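# Restock wall glove dispenser with two boxes from cart

## Task

Take the two fresh glove boxes off the cart and set them into the vacant slots of the wall-mounted glove dispenser, then release them and back the robot away. The cart and the pedal bin are movable. The robot must not tip over or be left leaning, or the task counts as failed.

## Robot and tools

ROBOT. A simulated Hello Robot Stretch 4, about 1.6 m tall, with a single arm. It has an omni-wheel base (rim within 0.23 m of the base origin), a lift on a vertical mast, an arm that telescopes forward, a three-joint wrist and a two-finger gripper. Loose objects may occasionally get nudged by something other than the robot.

FRAMES. Base frame: origin on the floor below the base centre, x ahead, y to the left, z up. hand_pose is reported in this frame and marks a point between the open fingertips; with all wrist joints at zero its axes line up with the base frame. Its printed position may be slightly off. The odometry frame is wherever the base frame was when the scene began.

TOOLS.
execute_actions: arguments "actions" (a list holding exactly one action, or empty to just read state and images) and optional "cameras" (list of head_camera, head_left_camera, head_right_camera, wrist_camera or all; omitted, null or ["all"] gives every camera, [] gives none). One action may contain "base", "joints" or both, plus optional "pace" and "contact_limits"; alternatively it is just {"end_of_arm": "enable_torque"}. Parts of one action start at once and may finish at different times.
- "base": exactly one key, each a relative offset from where the base last reported itself. translate_m: metres straight, forward positive, -2 to 2. strafe_m: metres sideways, left positive, -2 to 2. rotate_rad: radians turned in place, counter-clockwise (left) positive, -3.2 to 3.2.
- "joints": absolute targets by name. lift_m 0 to 1.2 m; arm_m 0 to 0.55 m extension; wrist_yaw_rad -1.134 to 4.276 (0 ahead, positive to the left, 3.14 folded back, past 3.4 the arm may block it); wrist_pitch_rad -1.117 to 4.259 (0 level, 1.57 pointing down); wrist_roll_rad -1.117 to 4.259 (0 puts both fingers level, positive turns clockwise viewed from behind); gripper_m -0.038 to 0.141 m fingertip gap (negative means fingers squeeze each other). Done tolerances: lift and arm 0.004, yaw and roll 0.02, pitch 0.05, gripper 0.004. Targets beyond range are clipped and run, with a note; unknown keys or other bad values reject the whole call and nothing moves.
- "pace": "slow", "default", "fast" or "max". Base speed 0.1/0.3/0.4/0.6 m/s and turn rate 1/2/3/4 rad/s respectively, further capped when lift_m exceeds 0.2 (down to 0.3 m/s and 1 rad/s at full height).
- "contact_limits": e.g. {"arm_m": 0.15}, a push threshold from 0 (gentlest) to 0.75 (strongest); default 0.5.
Each action lasts at most 15 s. A joint or base left out of an action may still be driving toward an earlier target without this showing in its status. If a result reports a stop, any later execute_actions, wait or finished_scene calls in the same reply are skipped.
wait: "seconds" 0 to 10; nothing new is commanded, the world keeps running; returns the same as an empty action.
zoom_image: "camera" plus "region" [x0, y0, x1, y1] in pixels of that camera's latest full image, top-left origin, at most 504x504.
finished_scene: "scene", the number of the scene being ended. Irreversible; the goal must already hold. The result reports success and the next task.

CAMERAS. head_camera (420x560) sits atop the mast looking forward and down; turn the base to aim it. head_left_camera and head_right_camera (420x672 fisheyes) flank it, look more steeply down and show the base and arm. wrist_camera (616x392) looks along the fingers, fingertips near the bottom of the picture.

RESULT LINES. lidar_m: 12 rough ranges in metres, 30-degree sectors, first straight ahead then counter-clockwise (4th left, 7th behind, 10th right); "-" means nothing seen or closer than 0.25 m. It sees from about 0.15 m up to robot height, misses glass, thin legs and much behind. wrist_depth_mm: 7x7 grid of median depths, 100 to 2000 mm, row by row from top left; the robot's own body appears. base_odometry counts wheel rotation only (slip counts); heading -3.142 to 3.142, left positive. If turned_by_wheels and turned_by_imu differ by over about 0.1 rad, a collision or slip happened and heading error is roughly their difference. base_tilt in degrees (forward, right positive) has a fixed bias up to about 1.5. motor_effort: percent of maximum, positive toward higher joint values, peak in brackets (noisy); for wheel_0, wheel_1, wheel_2 positive turns the base right. A load in a level gripper shifts wrist_pitch_rad effort away from 0. base_status and joint_status: "done", "off_target" (resting short, may still push), "contact_stop_at_<key>" (blocked; that part goes slack), "limit_stop_at_<name>", "time_out", "torque_fault". on_its_own lists uncommanded events; "held at" is a held target, not a position. limit_stop_at_tilt means leaning over 6 degrees: lift, arm and wheels go slack until it eases. limit_stop_at_own_body: self-collision guard; moving away is allowed. A wrist motor straining fully (gripper pressed on something, or over about 2 kg held level) faults and goes limp until you send enable_torque.

GRIPPING. Command gripper_m below the object's width; smaller values squeeze harder and pull the object toward the wrist. Status and reading do not confirm a grasp; a firm grip shows as a clear gripper_m effort change. If fingertips jam on a surface below, lift up.

STARTING. To unfold the wrist, one action with lift_m 0.4 and wrist_yaw_rad 0 works. Self-collision stops are likely with pitch below -0.2 combined with roll below -0.4 or above 4.

AVOID. Driving or turning with over 1 kg held and arm_m above 0.2, especially at fast paces; sustained pushing or pulling, worse with the gripper high or a high contact limit; dropping, slamming or hard impacts. Fewer seconds of robot motion is better; the world keeps moving while you compose a reply.

Each tool is called after "Call:" by a JSON object that holds its "api" and its "payload".

## Session

Call:
{"api": "execute_actions", "payload": {"actions": []}}

Scene clock: 0.00 s.
base_odometry: x=+0.000 y=+0.000 heading=+0.000 (m, m, rad; odometry frame)
turned_by_wheels: +0.000 (rad since the last result)
turned_by_imu: +0.000 (rad since the last result)
base_tilt: forward=-0.8 right=+0.0 (deg)
lidar_m: 2.52 2.36 2.58 1.34 1.29 1.38 1.93 1.80 1.92 1.84 1.60 1.48
base_status: not commanded
joint_positions: lift_m=+0.227 arm_m=+0.001 wrist_yaw_rad=+3.214 wrist_pitch_rad=-0.001 wrist_roll_rad=-0.002 gripper_m=+0.057
joint_status: not commanded
motor_effort: lift_m=+19 arm_m=-1 wrist_yaw_rad=+0 wrist_pitch_rad=-7 wrist_roll_rad=-1 gripper_m=-3 wheel_0=+0 wheel_1=+0 wheel_2=+0 (%)
hand_pose: x=-0.1223 y=+0.0662 z=+0.4057 quat_wxyz=(-0.036, +0.000, -0.001, +0.999) (m; base frame)
wrist_depth_mm: - - 142 - - - 1863 / - - 139 - - - 1397 / - - 134 294 - 1708 1308 / - 117 140 - - 1708 1308 / 185 1756 - - - 1708 1308 / 195 1708 208 1708 196 1618 1397 / 193 1008 1008 135 1060 991 1138
pictures: head_camera, head_left_camera, head_right_camera, wrist_camera
Images, in order (width x height): head_camera 420x560, head_left_camera 420x672, head_right_camera 420x672, wrist_camera 616x392.

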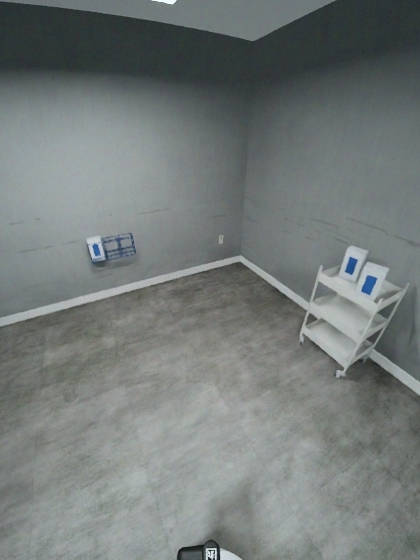

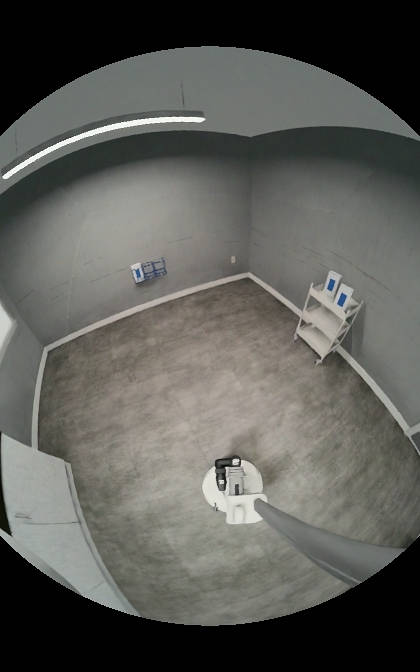

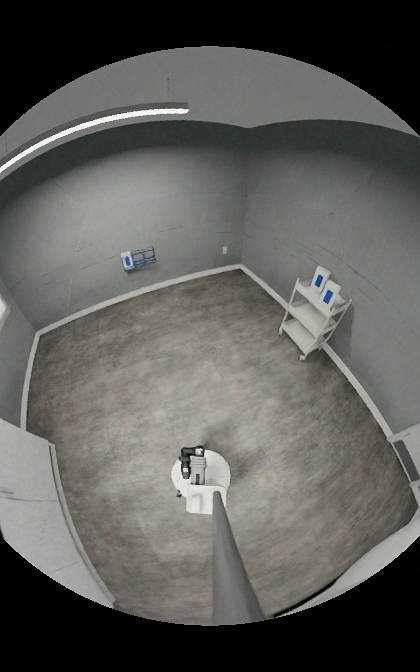

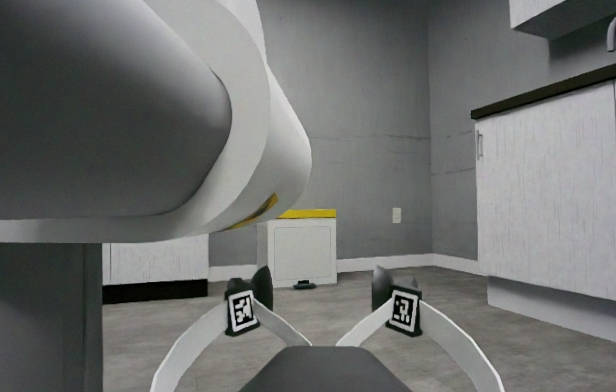

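Call:
{"api": "zoom_image", "payload": {"camera": "head_camera", "region": [60, 210, 160, 290]}}

Call:
{"api": "zoom_image", "payload": {"camera": "head_camera", "region": [290, 230, 420, 390]}}

Call:
{"api": "execute_actions", "payload": {"actions": [{"base":{"rotate_rad":-0.6},"joints":{"lift_m":0.9,"wrist_yaw_rad":0,"gripper_m":0.14}}]}}

Region (60, 210, 160, 290) of head_camera's 420x560 image, scaled by 5.040, with more detail than that image has; it fills the top 403 rows of this view, and the rest is white.

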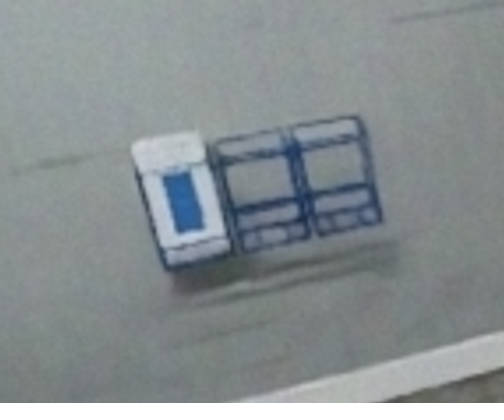

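Region (290, 230, 420, 390) of head_camera's 420x560 image, scaled by 3.150, with more detail than that image has; it fills the left 410 columns of this view, and the rest is white.

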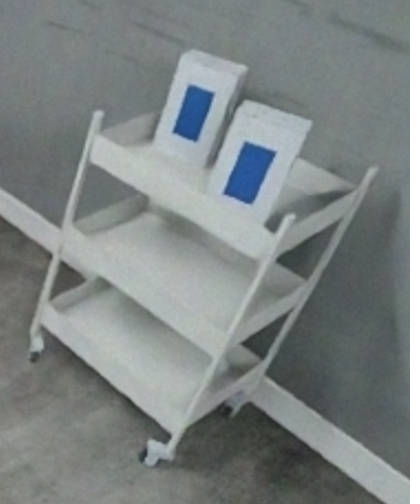

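Scene clock: 5.53 s.
base_odometry: x=+0.000 y=+0.000 heading=-0.599 (m, m, rad; odometry frame)
turned_by_wheels: -0.599 (rad since the last result)
turned_by_imu: -0.594 (rad since the last result)
base_tilt: forward=-0.9 right=+0.0 (deg)
lidar_m: 1.48 2.56 2.36 2.58 1.37 1.30 1.36 1.96 1.81 1.86 1.87 1.79
base_status: done
joint_positions: lift_m=+0.900 arm_m=+0.001 wrist_yaw_rad=+0.000 wrist_pitch_rad=-0.001 wrist_roll_rad=-0.002 gripper_m=+0.140
joint_status: all done
motor_effort: lift_m=+21(25) arm_m=-1(1) wrist_yaw_rad=-2(8) wrist_pitch_rad=-7(7) wrist_roll_rad=+0(2) gripper_m=-3(6) wheel_0=+3(8) wheel_1=+3(8) wheel_2=+3(9) (%)
hand_pose: x=+0.4603 y=-0.0873 z=+1.0782 quat_wxyz=(+1.000, -0.001, +0.000, +0.000) (m; base frame)
wrist_depth_mm: - - - 1863 1661 1430 1336 / - - - 1863 1708 1430 1281 / - - - 1983 1661 1430 1308 / - - - 1921 1618 1464 1308 / - - - 1863 1661 1430 1308 / - - 219 1366 1537 207 1308 / - - - 141 1576 1464 1281
pictures: head_camera, head_left_camera, head_right_camera, wrist_camera
Images, in order (width x height): head_camera 420x560, head_left_camera 420x672, head_right_camera 420x672, wrist_camera 616x392.

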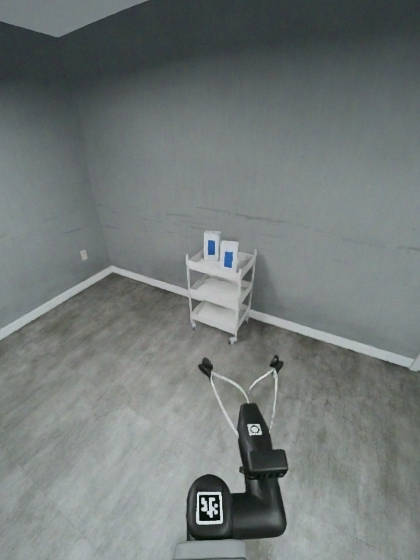

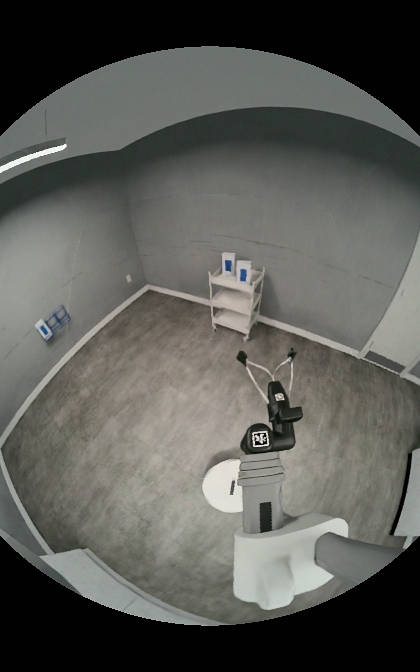

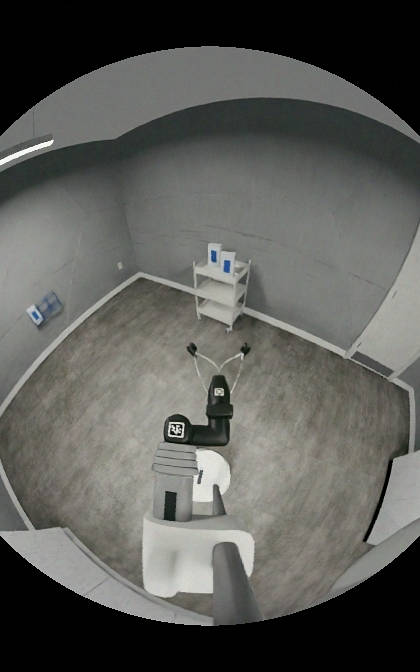

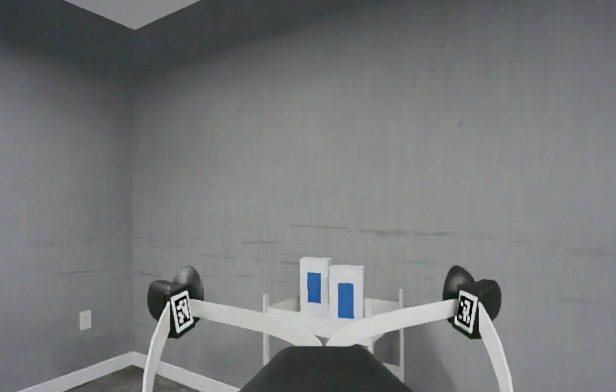

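Call:
{"api": "execute_actions", "payload": {"actions": [{"base":{"rotate_rad":-0.5},"joints":{"lift_m":0.75}}], "cameras": []}}

Call:
{"api": "execute_actions", "payload": {"actions": [{"base":{"strafe_m":0.72}}], "cameras": []}}

Call:
{"api": "execute_actions", "payload": {"actions": [{"base":{"translate_m":0.6}}], "cameras": ["head_camera","wrist_camera"]}}

Scene clock: 12.70 s.
base_odometry: x=+0.000 y=+0.000 heading=-1.099 (m, m, rad; odometry frame)
turned_by_wheels: -0.500 (rad since the last result)
turned_by_imu: -0.495 (rad since the last result)
base_tilt: forward=-0.9 right=+0.0 (deg)
lidar_m: 1.79 1.47 2.56 2.37 2.58 1.35 1.30 1.39 1.95 1.79 1.87 1.85
base_status: done
joint_positions: lift_m=+0.750 arm_m=+0.001 wrist_yaw_rad=+0.000 wrist_pitch_rad=-0.001 wrist_roll_rad=-0.002 gripper_m=+0.140
joint_status: all done
motor_effort: lift_m=+15(24) arm_m=-1(1) wrist_yaw_rad=-1(2) wrist_pitch_rad=-7(7) wrist_roll_rad=+0(0) gripper_m=-1(3) wheel_0=+2(5) wheel_1=+2(9) wheel_2=+1(8) (%)
hand_pose: x=+0.4603 y=-0.0874 z=+0.9288 quat_wxyz=(+1.000, -0.001, +0.000, +0.000) (m; base frame)
wrist_depth_mm: 1708 1708 1661 1661 1618 1576 1537 / 1708 1661 1661 1618 1618 1576 1537 / 1708 1708 1661 1576 1576 1618 1537 / 1661 1661 1661 1618 1576 1537 1576 / 1708 1336 1661 1618 1618 1618 1499 / 1661 1229 220 1576 1618 207 1499 / 1397 1464 1618 141 1576 1576 1537
pictures: none
No camera images: the call's "cameras" was empty. Leave "cameras" out to get every camera's image.

Scene clock: 16.43 s.
base_odometry: x=+0.641 y=+0.327 heading=-1.099 (m, m, rad; odometry frame)
turned_by_wheels: +0.000 (rad since the last result)
turned_by_imu: -0.003 (rad since the last result)
base_tilt: forward=-0.8 right=+0.0 (deg)
lidar_m: 1.38 1.89 1.82 1.66 1.86 2.01 1.32 1.37 1.91 2.50 2.48 1.87
base_status: done
joint_positions: lift_m=+0.750 arm_m=+0.001 wrist_yaw_rad=+0.000 wrist_pitch_rad=-0.001 wrist_roll_rad=-0.002 gripper_m=+0.140
joint_status: not commanded
motor_effort: lift_m=+15(15) arm_m=-1(1) wrist_yaw_rad=+0(1) wrist_pitch_rad=-6(7) wrist_roll_rad=+0(0) gripper_m=-2(6) wheel_0=-3(17) wheel_1=+2(12) wheel_2=+0(0) (%)
hand_pose: x=+0.4603 y=-0.0874 z=+0.9287 quat_wxyz=(+1.000, -0.001, +0.000, +0.000) (m; base frame)
wrist_depth_mm: 1756 1661 1708 1661 1618 1618 1576 / 1756 1708 1708 1661 1661 1618 1576 / 1708 1708 1708 1661 1576 1618 1537 / 1661 1661 1661 1618 1618 1576 1576 / 1661 1708 1618 1308 1618 1618 1576 / 1708 1661 220 1205 1576 207 1576 / 1661 1661 1618 141 1618 1576 1537
pictures: none
No camera images: the call's "cameras" was empty. Leave "cameras" out to get every camera's image.

Scene clock: 19.93 s.
base_odometry: x=+0.914 y=-0.207 heading=-1.099 (m, m, rad; odometry frame)
turned_by_wheels: +0.000 (rad since the last result)
turned_by_imu: -0.002 (rad since the last result)
base_tilt: forward=-0.8 right=+0.0 (deg)
lidar_m: 0.78 1.26 1.75 1.69 1.74 2.56 1.93 2.01 2.63 2.53 1.70 0.80
base_status: done
joint_positions: lift_m=+0.750 arm_m=+0.001 wrist_yaw_rad=+0.000 wrist_pitch_rad=-0.001 wrist_roll_rad=-0.002 gripper_m=+0.140
joint_status: not commanded
motor_effort: lift_m=+15(15) arm_m=-1(1) wrist_yaw_rad=+0(1) wrist_pitch_rad=-9(8) wrist_roll_rad=+1(0) gripper_m=-2(1) wheel_0=+2(7) wheel_1=+3(8) wheel_2=-2(11) (%)
hand_pose: x=+0.4603 y=-0.0874 z=+0.9287 quat_wxyz=(+1.000, -0.001, +0.000, +0.000) (m; base frame)
wrist_depth_mm: 1060 1042 1025 1025 991 1025 976 / 1060 1060 1025 1008 1008 991 976 / 1042 1042 1042 1025 991 976 976 / 1042 1042 1025 1025 991 976 976 / 1042 1060 854 1008 991 976 976 / 1042 1025 219 627 654 206 976 / 1042 1025 723 141 647 960 960
pictures: head_camera, wrist_camera
Images, in order (width x height): head_camera 420x560, wrist_camera 616x392.

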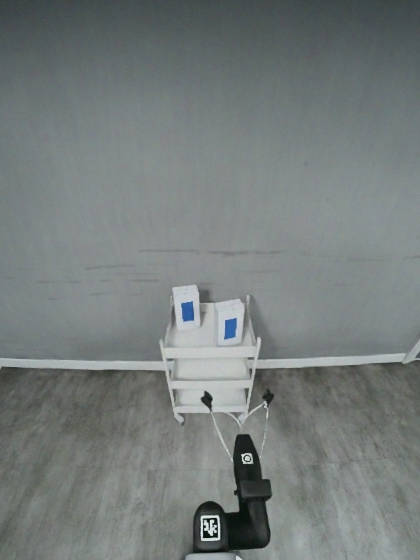

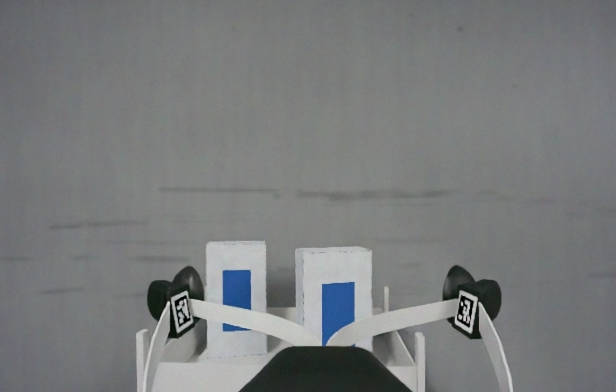

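Call:
{"api": "execute_actions", "payload": {"actions": [{"base":{"strafe_m":-0.037},"joints":{"lift_m":0.67,"arm_m":0.3}}], "cameras": ["head_camera","wrist_camera"]}}

Scene clock: 24.73 s.
base_odometry: x=+0.881 y=-0.224 heading=-1.099 (m, m, rad; odometry frame)
turned_by_wheels: +0.000 (rad since the last result)
turned_by_imu: -0.002 (rad since the last result)
base_tilt: forward=-0.8 right=+0.0 (deg)
lidar_m: 0.79 0.84 1.77 1.71 1.76 2.60 1.91 2.00 2.59 2.48 1.72 1.23
base_status: done
joint_positions: lift_m=+0.670 arm_m=+0.299 wrist_yaw_rad=+0.000 wrist_pitch_rad=-0.001 wrist_roll_rad=-0.002 gripper_m=+0.140
joint_status: all done
motor_effort: lift_m=+15(15) arm_m=+5(7) wrist_yaw_rad=+0(1) wrist_pitch_rad=-7(8) wrist_roll_rad=+1(0) gripper_m=-1(1) wheel_0=+4(10) wheel_1=-2(10) wheel_2=+0(2) (%)
hand_pose: x=+0.7585 y=-0.0874 z=+0.8488 quat_wxyz=(+1.000, -0.001, +0.000, +0.000) (m; base frame)
wrist_depth_mm: 741 732 715 715 699 691 683 / 723 723 715 699 707 691 676 / 732 715 715 707 691 683 676 / 732 723 707 699 691 683 676 / 723 484 492 340 691 683 676 / 723 473 219 338 353 206 668 / 469 473 488 140 466 668 668
pictures: head_camera, wrist_camera
Images, in order (width x height): head_camera 420x560, wrist_camera 616x392.

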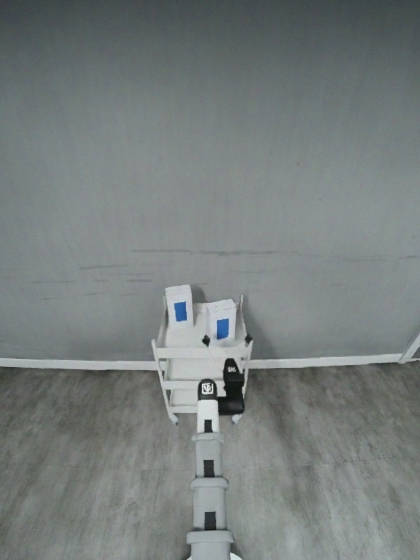

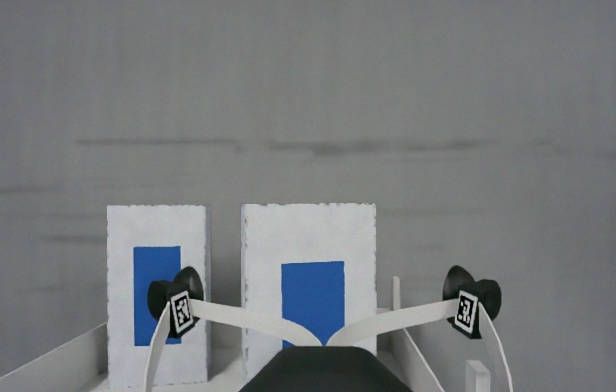

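Call:
{"api": "execute_actions", "payload": {"actions": [{"base":{"strafe_m":0.007},"joints":{"lift_m":0.685,"arm_m":0.455}}], "cameras": ["head_camera","wrist_camera"]}}

Scene clock: 27.90 s.
base_odometry: x=+0.887 y=-0.221 heading=-1.099 (m, m, rad; odometry frame)
turned_by_wheels: +0.000 (rad since the last result)
turned_by_imu: -0.001 (rad since the last result)
base_tilt: forward=-0.8 right=+0.0 (deg)
lidar_m: 0.79 0.84 1.75 1.70 1.74 2.59 1.91 2.01 2.58 2.50 1.68 0.78
base_status: done
joint_positions: lift_m=+0.685 arm_m=+0.454 wrist_yaw_rad=+0.001 wrist_pitch_rad=-0.001 wrist_roll_rad=-0.002 gripper_m=+0.140
joint_status: all done
motor_effort: lift_m=+22(25) arm_m=+5(5) wrist_yaw_rad=-1(3) wrist_pitch_rad=-7(8) wrist_roll_rad=+0(0) gripper_m=+2(0) wheel_0=-3(5) wheel_1=+2(8) wheel_2=+0(1) (%)
hand_pose: x=+0.9135 y=-0.0872 z=+0.8632 quat_wxyz=(+1.000, -0.001, -0.001, +0.000) (m; base frame)
wrist_depth_mm: 574 564 554 549 544 530 525 / 569 569 554 544 539 535 530 / 569 559 549 544 539 530 525 / 564 559 549 544 539 530 525 / 319 330 193 201 213 525 521 / 319 324 190 198 206 206 517 / 317 327 187 140 208 525 517
pictures: head_camera, wrist_camera
Images, in order (width x height): head_camera 420x560, wrist_camera 616x392.

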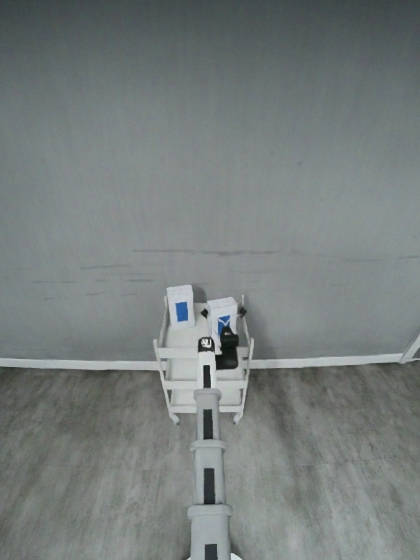

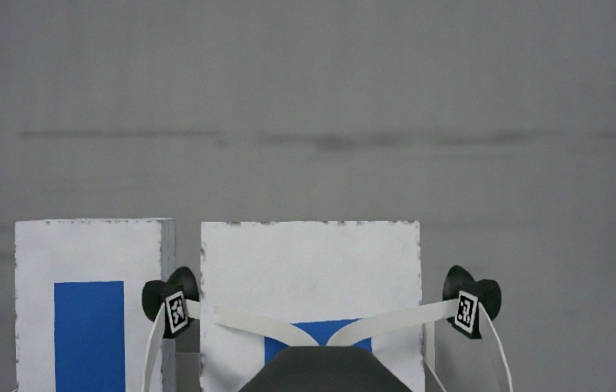

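Call:
{"api": "execute_actions", "payload": {"actions": [{"joints":{"arm_m":0.485}}], "cameras": []}}

Call:
{"api": "execute_actions", "payload": {"actions": [{"joints":{"gripper_m":0.07}}], "cameras": []}}

Call:
{"api": "execute_actions", "payload": {"actions": [{"joints":{"lift_m":0.8},"pace":"slow"}], "cameras": ["head_camera","wrist_camera"]}}

Scene clock: 30.33 s.
base_odometry: x=+0.887 y=-0.221 heading=-1.099 (m, m, rad; odometry frame)
turned_by_wheels: +0.000 (rad since the last result)
turned_by_imu: -0.001 (rad since the last result)
base_tilt: forward=-0.9 right=+0.0 (deg)
lidar_m: 0.77 0.82 1.76 1.68 1.77 2.60 1.92 2.01 2.56 2.49 1.68 1.24
base_status: not commanded
joint_positions: lift_m=+0.685 arm_m=+0.484 wrist_yaw_rad=+0.001 wrist_pitch_rad=-0.001 wrist_roll_rad=-0.002 gripper_m=+0.140
joint_status: all done
motor_effort: lift_m=+22(22) arm_m=+5(6) wrist_yaw_rad=-4(4) wrist_pitch_rad=-6(8) wrist_roll_rad=+0(0) gripper_m=-3(1) wheel_0=-2(3) wheel_1=+1(2) wheel_2=+0(0) (%)
hand_pose: x=+0.9436 y=-0.0870 z=+0.8631 quat_wxyz=(+1.000, -0.001, +0.000, +0.001) (m; base frame)
wrist_depth_mm: 544 535 525 521 508 504 496 / 535 530 521 517 508 504 496 / 535 525 521 517 504 500 496 / 530 525 517 508 508 500 492 / 291 303 211 221 237 496 488 / 291 298 198 209 221 206 488 / 291 300 191 141 214 492 492
pictures: none
No camera images: the call's "cameras" was empty. Leave "cameras" out to get every camera's image.

Scene clock: 32.07 s.
base_odometry: x=+0.887 y=-0.221 heading=-1.099 (m, m, rad; odometry frame)
turned_by_wheels: +0.000 (rad since the last result)
turned_by_imu: -0.001 (rad since the last result)
base_tilt: forward=-0.8 right=+0.0 (deg)
lidar_m: 0.78 0.82 1.75 1.69 1.78 2.59 1.92 2.00 2.59 2.49 1.70 0.82
base_status: not commanded
joint_positions: lift_m=+0.685 arm_m=+0.484 wrist_yaw_rad=+0.004 wrist_pitch_rad=-0.004 wrist_roll_rad=-0.001 gripper_m=+0.071
joint_status: all done
motor_effort: lift_m=+21(22) arm_m=+5(5) wrist_yaw_rad=-12(12) wrist_pitch_rad=+1(8) wrist_roll_rad=-3(2) gripper_m=-25(31) wheel_0=-2(2) wheel_1=+2(2) wheel_2=+0(0) (%)
hand_pose: x=+0.9439 y=-0.0863 z=+0.8640 quat_wxyz=(+1.000, +0.000, -0.002, +0.002) (m; base frame)
wrist_depth_mm: 539 535 530 517 508 504 500 / 539 535 521 521 512 508 500 / 539 530 521 512 508 504 496 / 530 525 517 508 508 496 492 / 294 301 222 208 222 492 488 / 291 298 190 200 208 205 488 / 289 297 185 130 203 488 484
pictures: none
No camera images: the call's "cameras" was empty. Leave "cameras" out to get every camera's image.

Scene clock: 33.87 s.
base_odometry: x=+0.887 y=-0.221 heading=-1.099 (m, m, rad; odometry frame)
turned_by_wheels: +0.000 (rad since the last result)
turned_by_imu: -0.001 (rad since the last result)
base_tilt: forward=-0.8 right=+0.1 (deg)
lidar_m: 0.77 0.84 1.75 1.69 1.76 2.60 1.93 2.02 2.60 2.49 1.68 1.26
base_status: not commanded
joint_positions: lift_m=+0.799 arm_m=+0.484 wrist_yaw_rad=+0.000 wrist_pitch_rad=+0.006 wrist_roll_rad=-0.002 gripper_m=+0.071
joint_status: all done
on_its_own: wrist_pitch_rad is at rest, and its effort (-27) is outside its rest range (-23 to +23)
motor_effort: lift_m=+25(24) arm_m=+5(5) wrist_yaw_rad=-1(12) wrist_pitch_rad=-27(29) wrist_roll_rad=-1(4) gripper_m=-31(29) wheel_0=-2(2) wheel_1=+2(1) wheel_2=+0(0) (%)
hand_pose: x=+0.9435 y=-0.0874 z=+0.9759 quat_wxyz=(+1.000, -0.001, +0.003, +0.000) (m; base frame)
wrist_depth_mm: 535 525 525 517 508 504 496 / 535 525 521 512 508 500 496 / 530 525 517 508 504 500 496 / 530 521 517 508 504 496 488 / 530 525 517 208 220 496 492 / 530 525 191 200 209 199 492 / 294 300 186 131 204 492 492
pictures: head_camera, wrist_camera
Images, in order (width x height): head_camera 420x560, wrist_camera 616x392.

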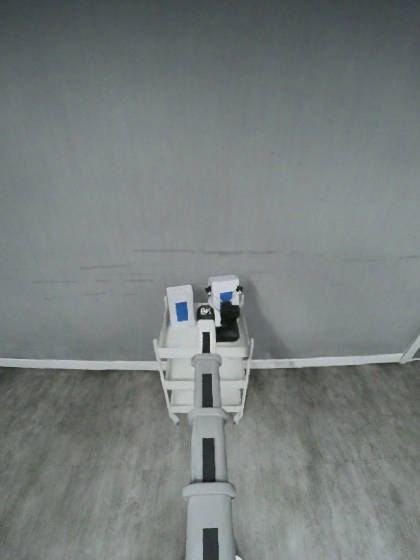

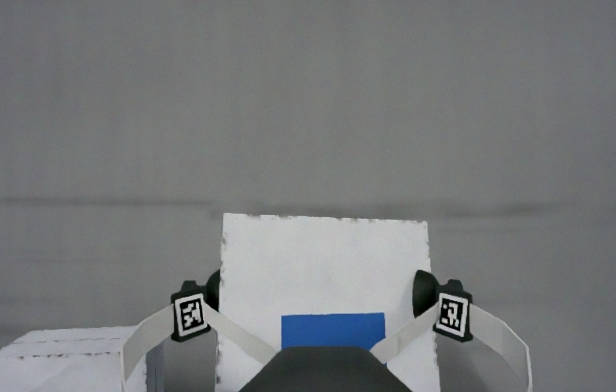

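Call:
{"api": "execute_actions", "payload": {"actions": [{"joints":{"lift_m":0.92},"pace":"slow"}], "cameras": []}}

Call:
{"api": "execute_actions", "payload": {"actions": [{"joints":{"arm_m":0.05},"pace":"slow"}], "cameras": []}}

Call:
{"api": "execute_actions", "payload": {"actions": [{"base":{"rotate_rad":1.51},"pace":"slow"}]}}

Scene clock: 39.17 s.
base_odometry: x=+0.887 y=-0.221 heading=-1.099 (m, m, rad; odometry frame)
turned_by_wheels: +0.000 (rad since the last result)
turned_by_imu: -0.002 (rad since the last result)
base_tilt: forward=-0.8 right=+0.0 (deg)
lidar_m: 0.78 0.83 1.76 1.71 1.76 2.58 1.91 2.00 2.59 2.50 1.69 1.26
base_status: not commanded
joint_positions: lift_m=+0.919 arm_m=+0.484 wrist_yaw_rad=+0.000 wrist_pitch_rad=+0.006 wrist_roll_rad=-0.002 gripper_m=+0.071
joint_status: all done
on_its_own: wrist_pitch_rad is at rest, and its effort (-27) is outside its rest range (-23 to +23)
motor_effort: lift_m=+25(27) arm_m=+5(5) wrist_yaw_rad=+0(1) wrist_pitch_rad=-27(28) wrist_roll_rad=-1(1) gripper_m=-26(27) wheel_0=-2(2) wheel_1=+1(2) wheel_2=+0(0) (%)
hand_pose: x=+0.9435 y=-0.0874 z=+1.0958 quat_wxyz=(+1.000, -0.001, +0.003, +0.000) (m; base frame)
wrist_depth_mm: 535 530 521 512 508 504 496 / 535 525 521 512 508 500 496 / 530 525 517 512 508 500 496 / 530 530 512 517 504 496 496 / 530 525 517 208 221 496 492 / 530 530 191 200 209 199 488 / 530 521 186 131 205 496 492
pictures: none
No camera images: the call's "cameras" was empty. Leave "cameras" out to get every camera's image.

Scene clock: 44.80 s.
base_odometry: x=+0.887 y=-0.221 heading=-1.099 (m, m, rad; odometry frame)
turned_by_wheels: +0.000 (rad since the last result)
turned_by_imu: -0.002 (rad since the last result)
base_tilt: forward=-0.8 right=+0.1 (deg)
lidar_m: 0.43 0.83 1.78 1.71 1.74 2.57 1.91 2.00 2.58 2.50 1.70 0.49
base_status: not commanded
joint_positions: lift_m=+0.919 arm_m=+0.051 wrist_yaw_rad=+0.000 wrist_pitch_rad=+0.006 wrist_roll_rad=-0.002 gripper_m=+0.071
joint_status: all done
on_its_own: wrist_pitch_rad is at rest, and its effort (-28) is outside its rest range (-23 to +23)
motor_effort: lift_m=+25(24) arm_m=-5(7) wrist_yaw_rad=-1(1) wrist_pitch_rad=-28(26) wrist_roll_rad=-2(1) gripper_m=-31(26) wheel_0=-2(2) wheel_1=+2(2) wheel_2=+0(0) (%)
hand_pose: x=+0.5103 y=-0.0874 z=+1.0958 quat_wxyz=(+1.000, -0.001, +0.003, +0.000) (m; base frame)
wrist_depth_mm: 1008 991 976 960 946 946 931 / 976 991 960 960 960 931 917 / 991 960 960 976 946 946 917 / 991 976 976 946 931 931 917 / 991 976 976 208 220 931 917 / 991 976 191 200 209 199 917 / 991 976 186 132 204 917 917
pictures: none
No camera images: the call's "cameras" was empty. Leave "cameras" out to get every camera's image.

Scene clock: 47.60 s.
base_odometry: x=+0.887 y=-0.221 heading=+0.410 (m, m, rad; odometry frame)
turned_by_wheels: +1.509 (rad since the last result)
turned_by_imu: +1.488 (rad since the last result)
base_tilt: forward=-0.9 right=+0.0 (deg)
lidar_m: 0.43 1.71 2.41 1.90 1.98 2.59 2.50 1.86 1.27 0.78 0.81 0.49
base_status: done
joint_positions: lift_m=+0.919 arm_m=+0.051 wrist_yaw_rad=+0.000 wrist_pitch_rad=+0.006 wrist_roll_rad=-0.002 gripper_m=+0.071
joint_status: not commanded
on_its_own: wrist_pitch_rad is at rest, and its effort (-27) is outside its rest range (-23 to +23)
motor_effort: lift_m=+24(25) arm_m=-5(5) wrist_yaw_rad=-1(2) wrist_pitch_rad=-27(29) wrist_roll_rad=+0(1) gripper_m=-27(28) wheel_0=-5(7) wheel_1=-4(7) wheel_2=-3(7) (%)
hand_pose: x=+0.5103 y=-0.0874 z=+1.0958 quat_wxyz=(+1.000, -0.001, +0.003, +0.000) (m; base frame)
wrist_depth_mm: 1537 1576 1576 1576 1576 1618 1537 / 1499 1537 1576 1576 1576 1576 1537 / 1576 1576 1537 1576 1576 1576 1537 / 1537 1576 1576 1576 1618 1618 1537 / 1537 1537 1576 208 220 1576 1576 / 1537 1537 191 200 209 200 1576 / 1537 1537 186 132 204 1576 1537
pictures: head_camera, head_left_camera, head_right_camera, wrist_camera
Images, in order (width x height): head_camera 420x560, head_left_camera 420x672, head_right_camera 420x672, wrist_camera 616x392.

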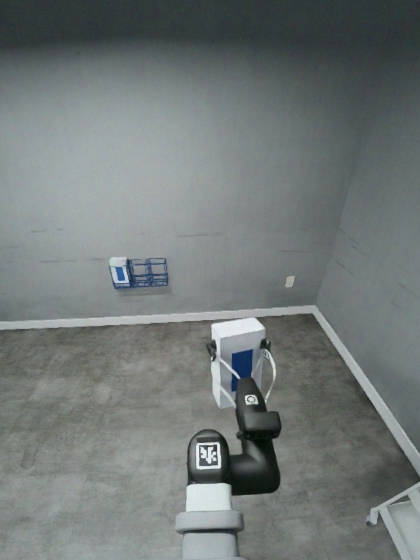

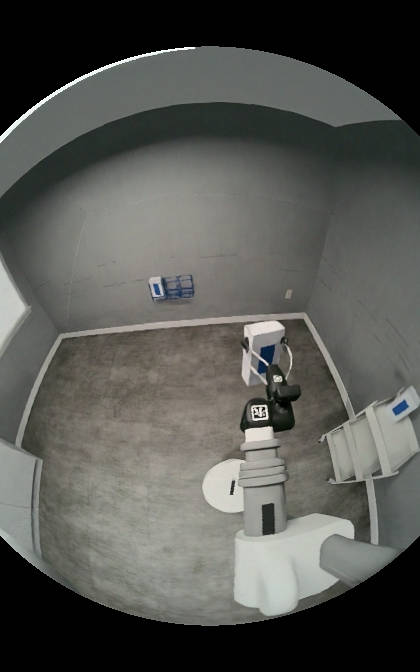

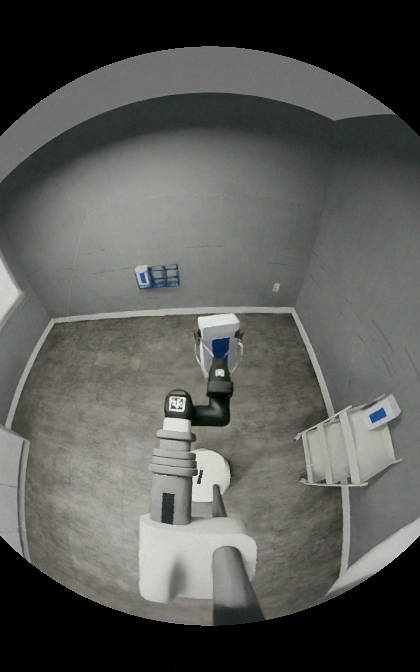

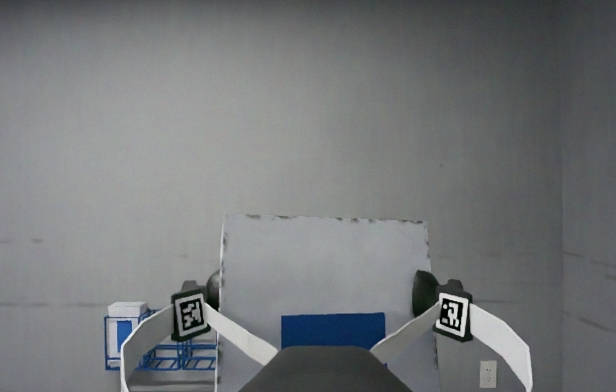

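Call:
{"api": "execute_actions", "payload": {"actions": [{"base":{"strafe_m":0.58}}], "cameras": []}}

Call:
{"api": "execute_actions", "payload": {"actions": [{"base":{"translate_m":0.9}}]}}

Scene clock: 54.67 s.
base_odometry: x=+0.656 y=+0.311 heading=+0.410 (m, m, rad; odometry frame)
turned_by_wheels: +0.000 (rad since the last result)
turned_by_imu: -0.004 (rad since the last result)
base_tilt: forward=-0.9 right=+0.0 (deg)
lidar_m: 0.41 1.79 2.05 1.31 1.36 1.80 2.54 2.61 1.91 1.36 1.83 0.46
base_status: done
joint_positions: lift_m=+0.920 arm_m=+0.051 wrist_yaw_rad=+0.000 wrist_pitch_rad=+0.007 wrist_roll_rad=-0.002 gripper_m=+0.071
joint_status: not commanded
on_its_own: wrist_pitch_rad is at rest, and its effort (-28) is outside its rest range (-23 to +23)
motor_effort: lift_m=+23(24) arm_m=-5(5) wrist_yaw_rad=+0(2) wrist_pitch_rad=-28(29) wrist_roll_rad=+0(1) gripper_m=-26(29) wheel_0=-1(13) wheel_1=+2(12) wheel_2=+0(3) (%)
hand_pose: x=+0.5103 y=-0.0874 z=+1.0959 quat_wxyz=(+1.000, -0.001, +0.003, +0.000) (m; base frame)
wrist_depth_mm: 1537 1537 1537 1537 1537 1537 1537 / 1499 1499 1537 1499 1499 1537 1537 / 1537 1499 1537 1499 1576 1576 1576 / 1499 1499 1537 1537 1537 1576 1576 / 1499 1537 1499 208 220 1537 1576 / 1499 1537 190 200 209 199 1576 / 1499 1537 186 131 205 1499 1537
pictures: none
No camera images: the call's "cameras" was empty. Leave "cameras" out to get every camera's image.

Scene clock: 59.13 s.
base_odometry: x=+1.481 y=+0.671 heading=+0.411 (m, m, rad; odometry frame)
turned_by_wheels: +0.000 (rad since the last result)
turned_by_imu: -0.004 (rad since the last result)
base_tilt: forward=-0.8 right=+0.0 (deg)
lidar_m: 0.42 0.87 1.17 1.96 1.71 1.86 3.45 2.66 1.50 1.72 1.29 0.46
base_status: done
joint_positions: lift_m=+0.920 arm_m=+0.051 wrist_yaw_rad=+0.000 wrist_pitch_rad=+0.007 wrist_roll_rad=-0.002 gripper_m=+0.071
joint_status: not commanded
on_its_own: wrist_pitch_rad is at rest, and its effort (-30) is outside its rest range (-23 to +23)
motor_effort: lift_m=+23(24) arm_m=-5(5) wrist_yaw_rad=+0(0) wrist_pitch_rad=-30(29) wrist_roll_rad=+0(0) gripper_m=-26(29) wheel_0=+2(4) wheel_1=+3(9) wheel_2=+1(10) (%)
hand_pose: x=+0.5103 y=-0.0874 z=+1.0959 quat_wxyz=(+1.000, -0.001, +0.003, +0.000) (m; base frame)
wrist_depth_mm: 591 597 603 609 603 615 615 / 597 603 603 609 609 609 615 / 597 597 603 597 603 615 615 / 591 603 597 603 603 609 609 / 597 597 597 207 220 609 615 / 591 597 191 200 209 198 603 / 585 591 186 131 204 609 609
pictures: head_camera, head_left_camera, head_right_camera, wrist_camera
Images, in order (width x height): head_camera 420x560, head_left_camera 420x672, head_right_camera 420x672, wrist_camera 616x392.

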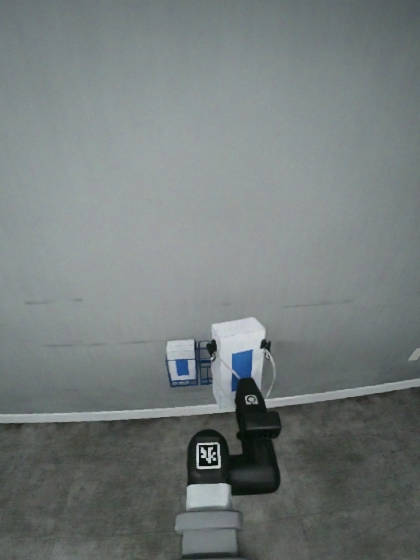

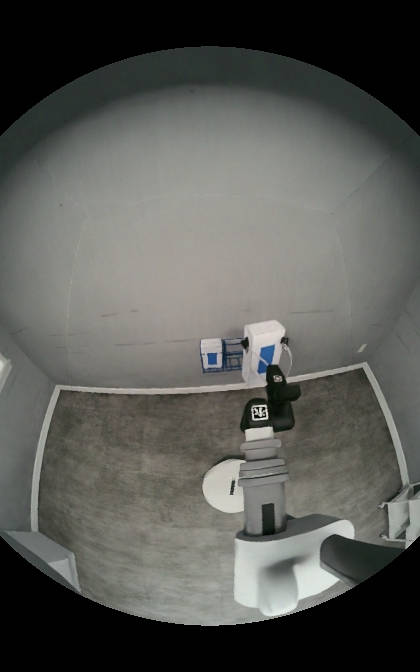

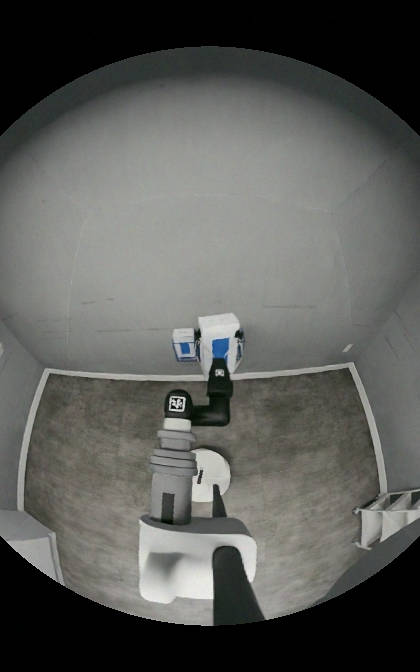

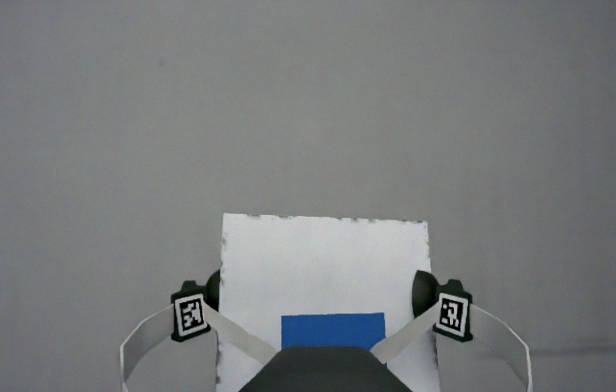

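Call:
{"api": "execute_actions", "payload": {"actions": [{"base":{"strafe_m":0.065},"joints":{"lift_m":0.8,"arm_m":0.17},"pace":"slow"}]}}

Call:
{"api": "zoom_image", "payload": {"camera": "head_camera", "region": [140, 290, 300, 440]}}

Call:
{"api": "zoom_image", "payload": {"camera": "head_left_camera", "region": [170, 290, 310, 420]}}

Scene clock: 65.73 s.
base_odometry: x=+1.455 y=+0.730 heading=+0.411 (m, m, rad; odometry frame)
turned_by_wheels: +0.000 (rad since the last result)
turned_by_imu: -0.003 (rad since the last result)
base_tilt: forward=-0.8 right=+0.0 (deg)
lidar_m: 0.54 0.87 1.13 1.89 1.66 1.78 3.48 2.76 1.57 1.76 1.31 0.79
base_status: done
joint_positions: lift_m=+0.800 arm_m=+0.169 wrist_yaw_rad=+0.000 wrist_pitch_rad=+0.007 wrist_roll_rad=-0.002 gripper_m=+0.071
joint_status: all done
on_its_own: wrist_pitch_rad is at rest, and its effort (-27) is outside its rest range (-23 to +23)
motor_effort: lift_m=+17(21) arm_m=+5(4) wrist_yaw_rad=-1(2) wrist_pitch_rad=-27(27) wrist_roll_rad=+0(0) gripper_m=-27(29) wheel_0=-3(11) wheel_1=+3(8) wheel_2=+0(1) (%)
hand_pose: x=+0.6285 y=-0.0874 z=+0.9764 quat_wxyz=(+1.000, -0.001, +0.003, +0.000) (m; base frame)
wrist_depth_mm: 477 477 477 480 484 488 488 / 477 477 480 480 480 484 484 / 473 477 477 480 484 484 488 / 473 477 477 480 484 480 488 / 469 473 473 208 220 488 480 / 469 473 191 200 209 198 480 / 466 469 186 131 204 480 484
pictures: head_camera, head_left_camera, head_right_camera, wrist_camera
Images, in order (width x height): head_camera 420x560, head_left_camera 420x672, head_right_camera 420x672, wrist_camera 616x392.

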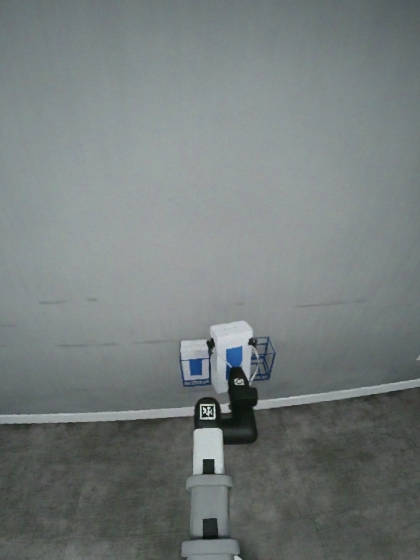

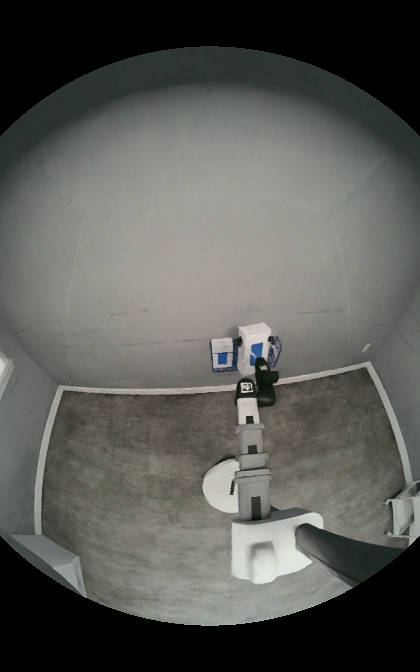

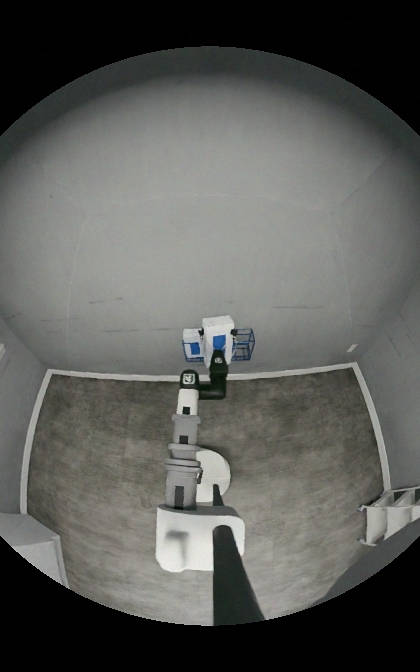

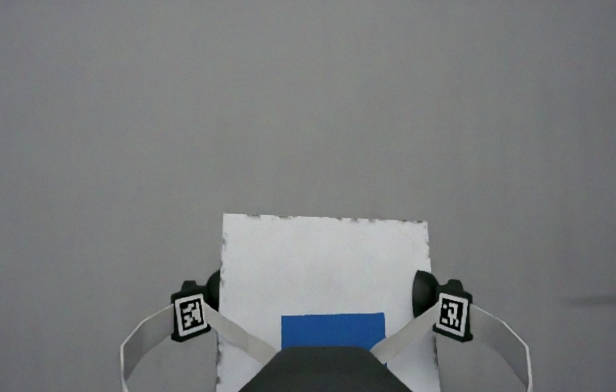

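Region (140, 290, 300, 440) of head_camera's 420x560 image, scaled by 3.150, with more detail than that image has; it fills the top 472 rows of this view, and the rest is white.

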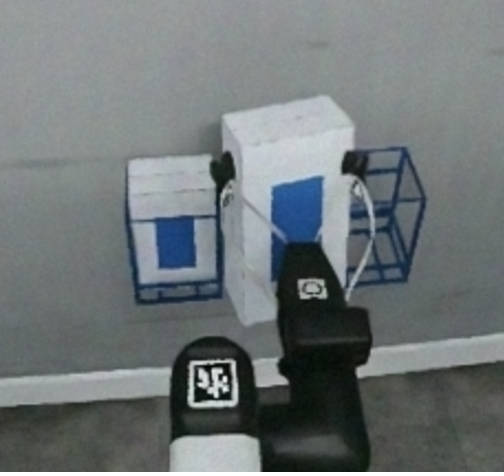

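Region (170, 290, 310, 420) of head_left_camera's 420x672 image, scaled by 3.600, with more detail than that image has; it fills the top 468 rows of this view, and the rest is white.

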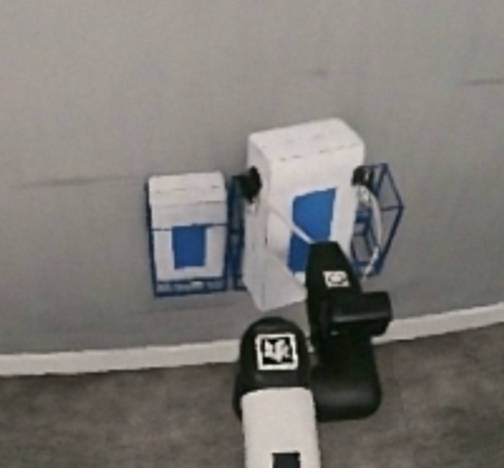

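Call:
{"api": "execute_actions", "payload": {"actions": [{"base":{"strafe_m":-0.01},"joints":{"arm_m":0.345},"pace":"slow"}]}}

Call:
{"api": "zoom_image", "payload": {"camera": "head_camera", "region": [150, 290, 310, 420]}}

Call:
{"api": "zoom_image", "payload": {"camera": "head_right_camera", "region": [160, 290, 280, 400]}}

Scene clock: 71.37 s.
base_odometry: x=+1.459 y=+0.721 heading=+0.411 (m, m, rad; odometry frame)
turned_by_wheels: +0.000 (rad since the last result)
turned_by_imu: -0.002 (rad since the last result)
base_tilt: forward=-0.8 right=+0.0 (deg)
lidar_m: 0.73 0.88 1.18 1.90 1.68 1.79 3.47 2.74 1.54 1.78 1.28 0.81
base_status: done
joint_positions: lift_m=+0.800 arm_m=+0.344 wrist_yaw_rad=+0.000 wrist_pitch_rad=+0.007 wrist_roll_rad=-0.002 gripper_m=+0.071
joint_status: all done
on_its_own: wrist_pitch_rad is at rest, and its effort (-28) is outside its rest range (-23 to +23)
motor_effort: lift_m=+17(17) arm_m=+5(7) wrist_yaw_rad=+0(1) wrist_pitch_rad=-28(28) wrist_roll_rad=+0(0) gripper_m=-29(27) wheel_0=+4(5) wheel_1=-3(8) wheel_2=+0(0) (%)
hand_pose: x=+0.8035 y=-0.0874 z=+0.9764 quat_wxyz=(+1.000, -0.001, +0.003, +0.000) (m; base frame)
wrist_depth_mm: 300 301 303 306 306 307 310 / 298 300 303 303 306 306 309 / 298 300 301 304 304 304 306 / 297 301 300 301 303 306 306 / 297 298 298 207 220 304 304 / 296 298 191 200 209 199 306 / 297 297 186 131 204 303 306
pictures: head_camera, head_left_camera, head_right_camera, wrist_camera
Images, in order (width x height): head_camera 420x560, head_left_camera 420x672, head_right_camera 420x672, wrist_camera 616x392.

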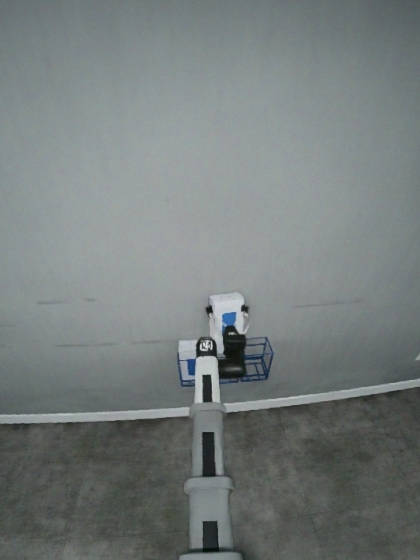

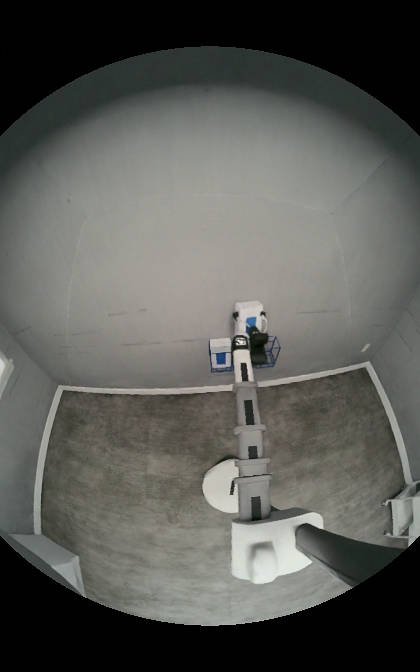

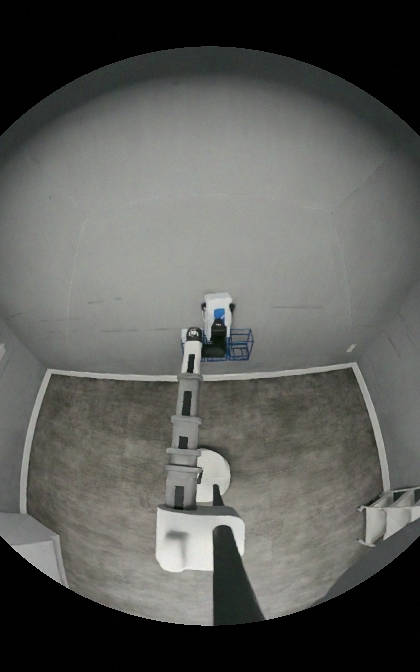

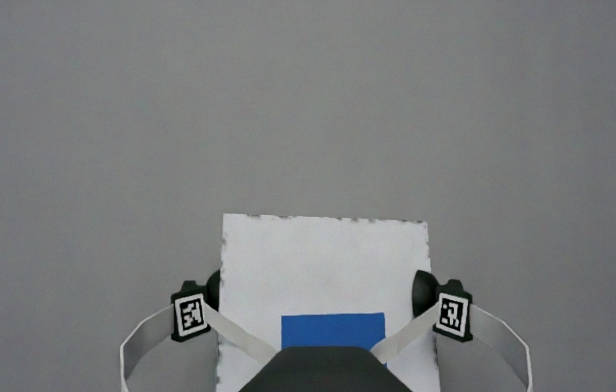

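Region (150, 290, 310, 420) of head_camera's 420x560 image, scaled by 3.150, with more detail than that image has; it fills the top 410 rows of this view, and the rest is white.

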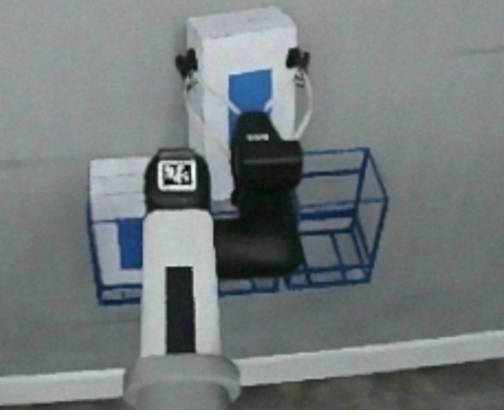

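Region (160, 290, 280, 400) of head_right_camera's 420x672 image, scaled by 4.200, with more detail than that image has; it fills the top 462 rows of this view, and the rest is white.

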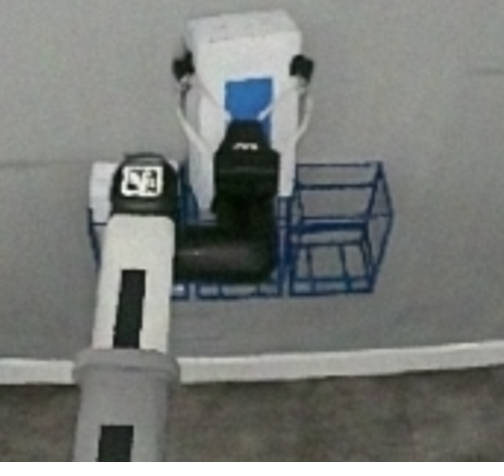

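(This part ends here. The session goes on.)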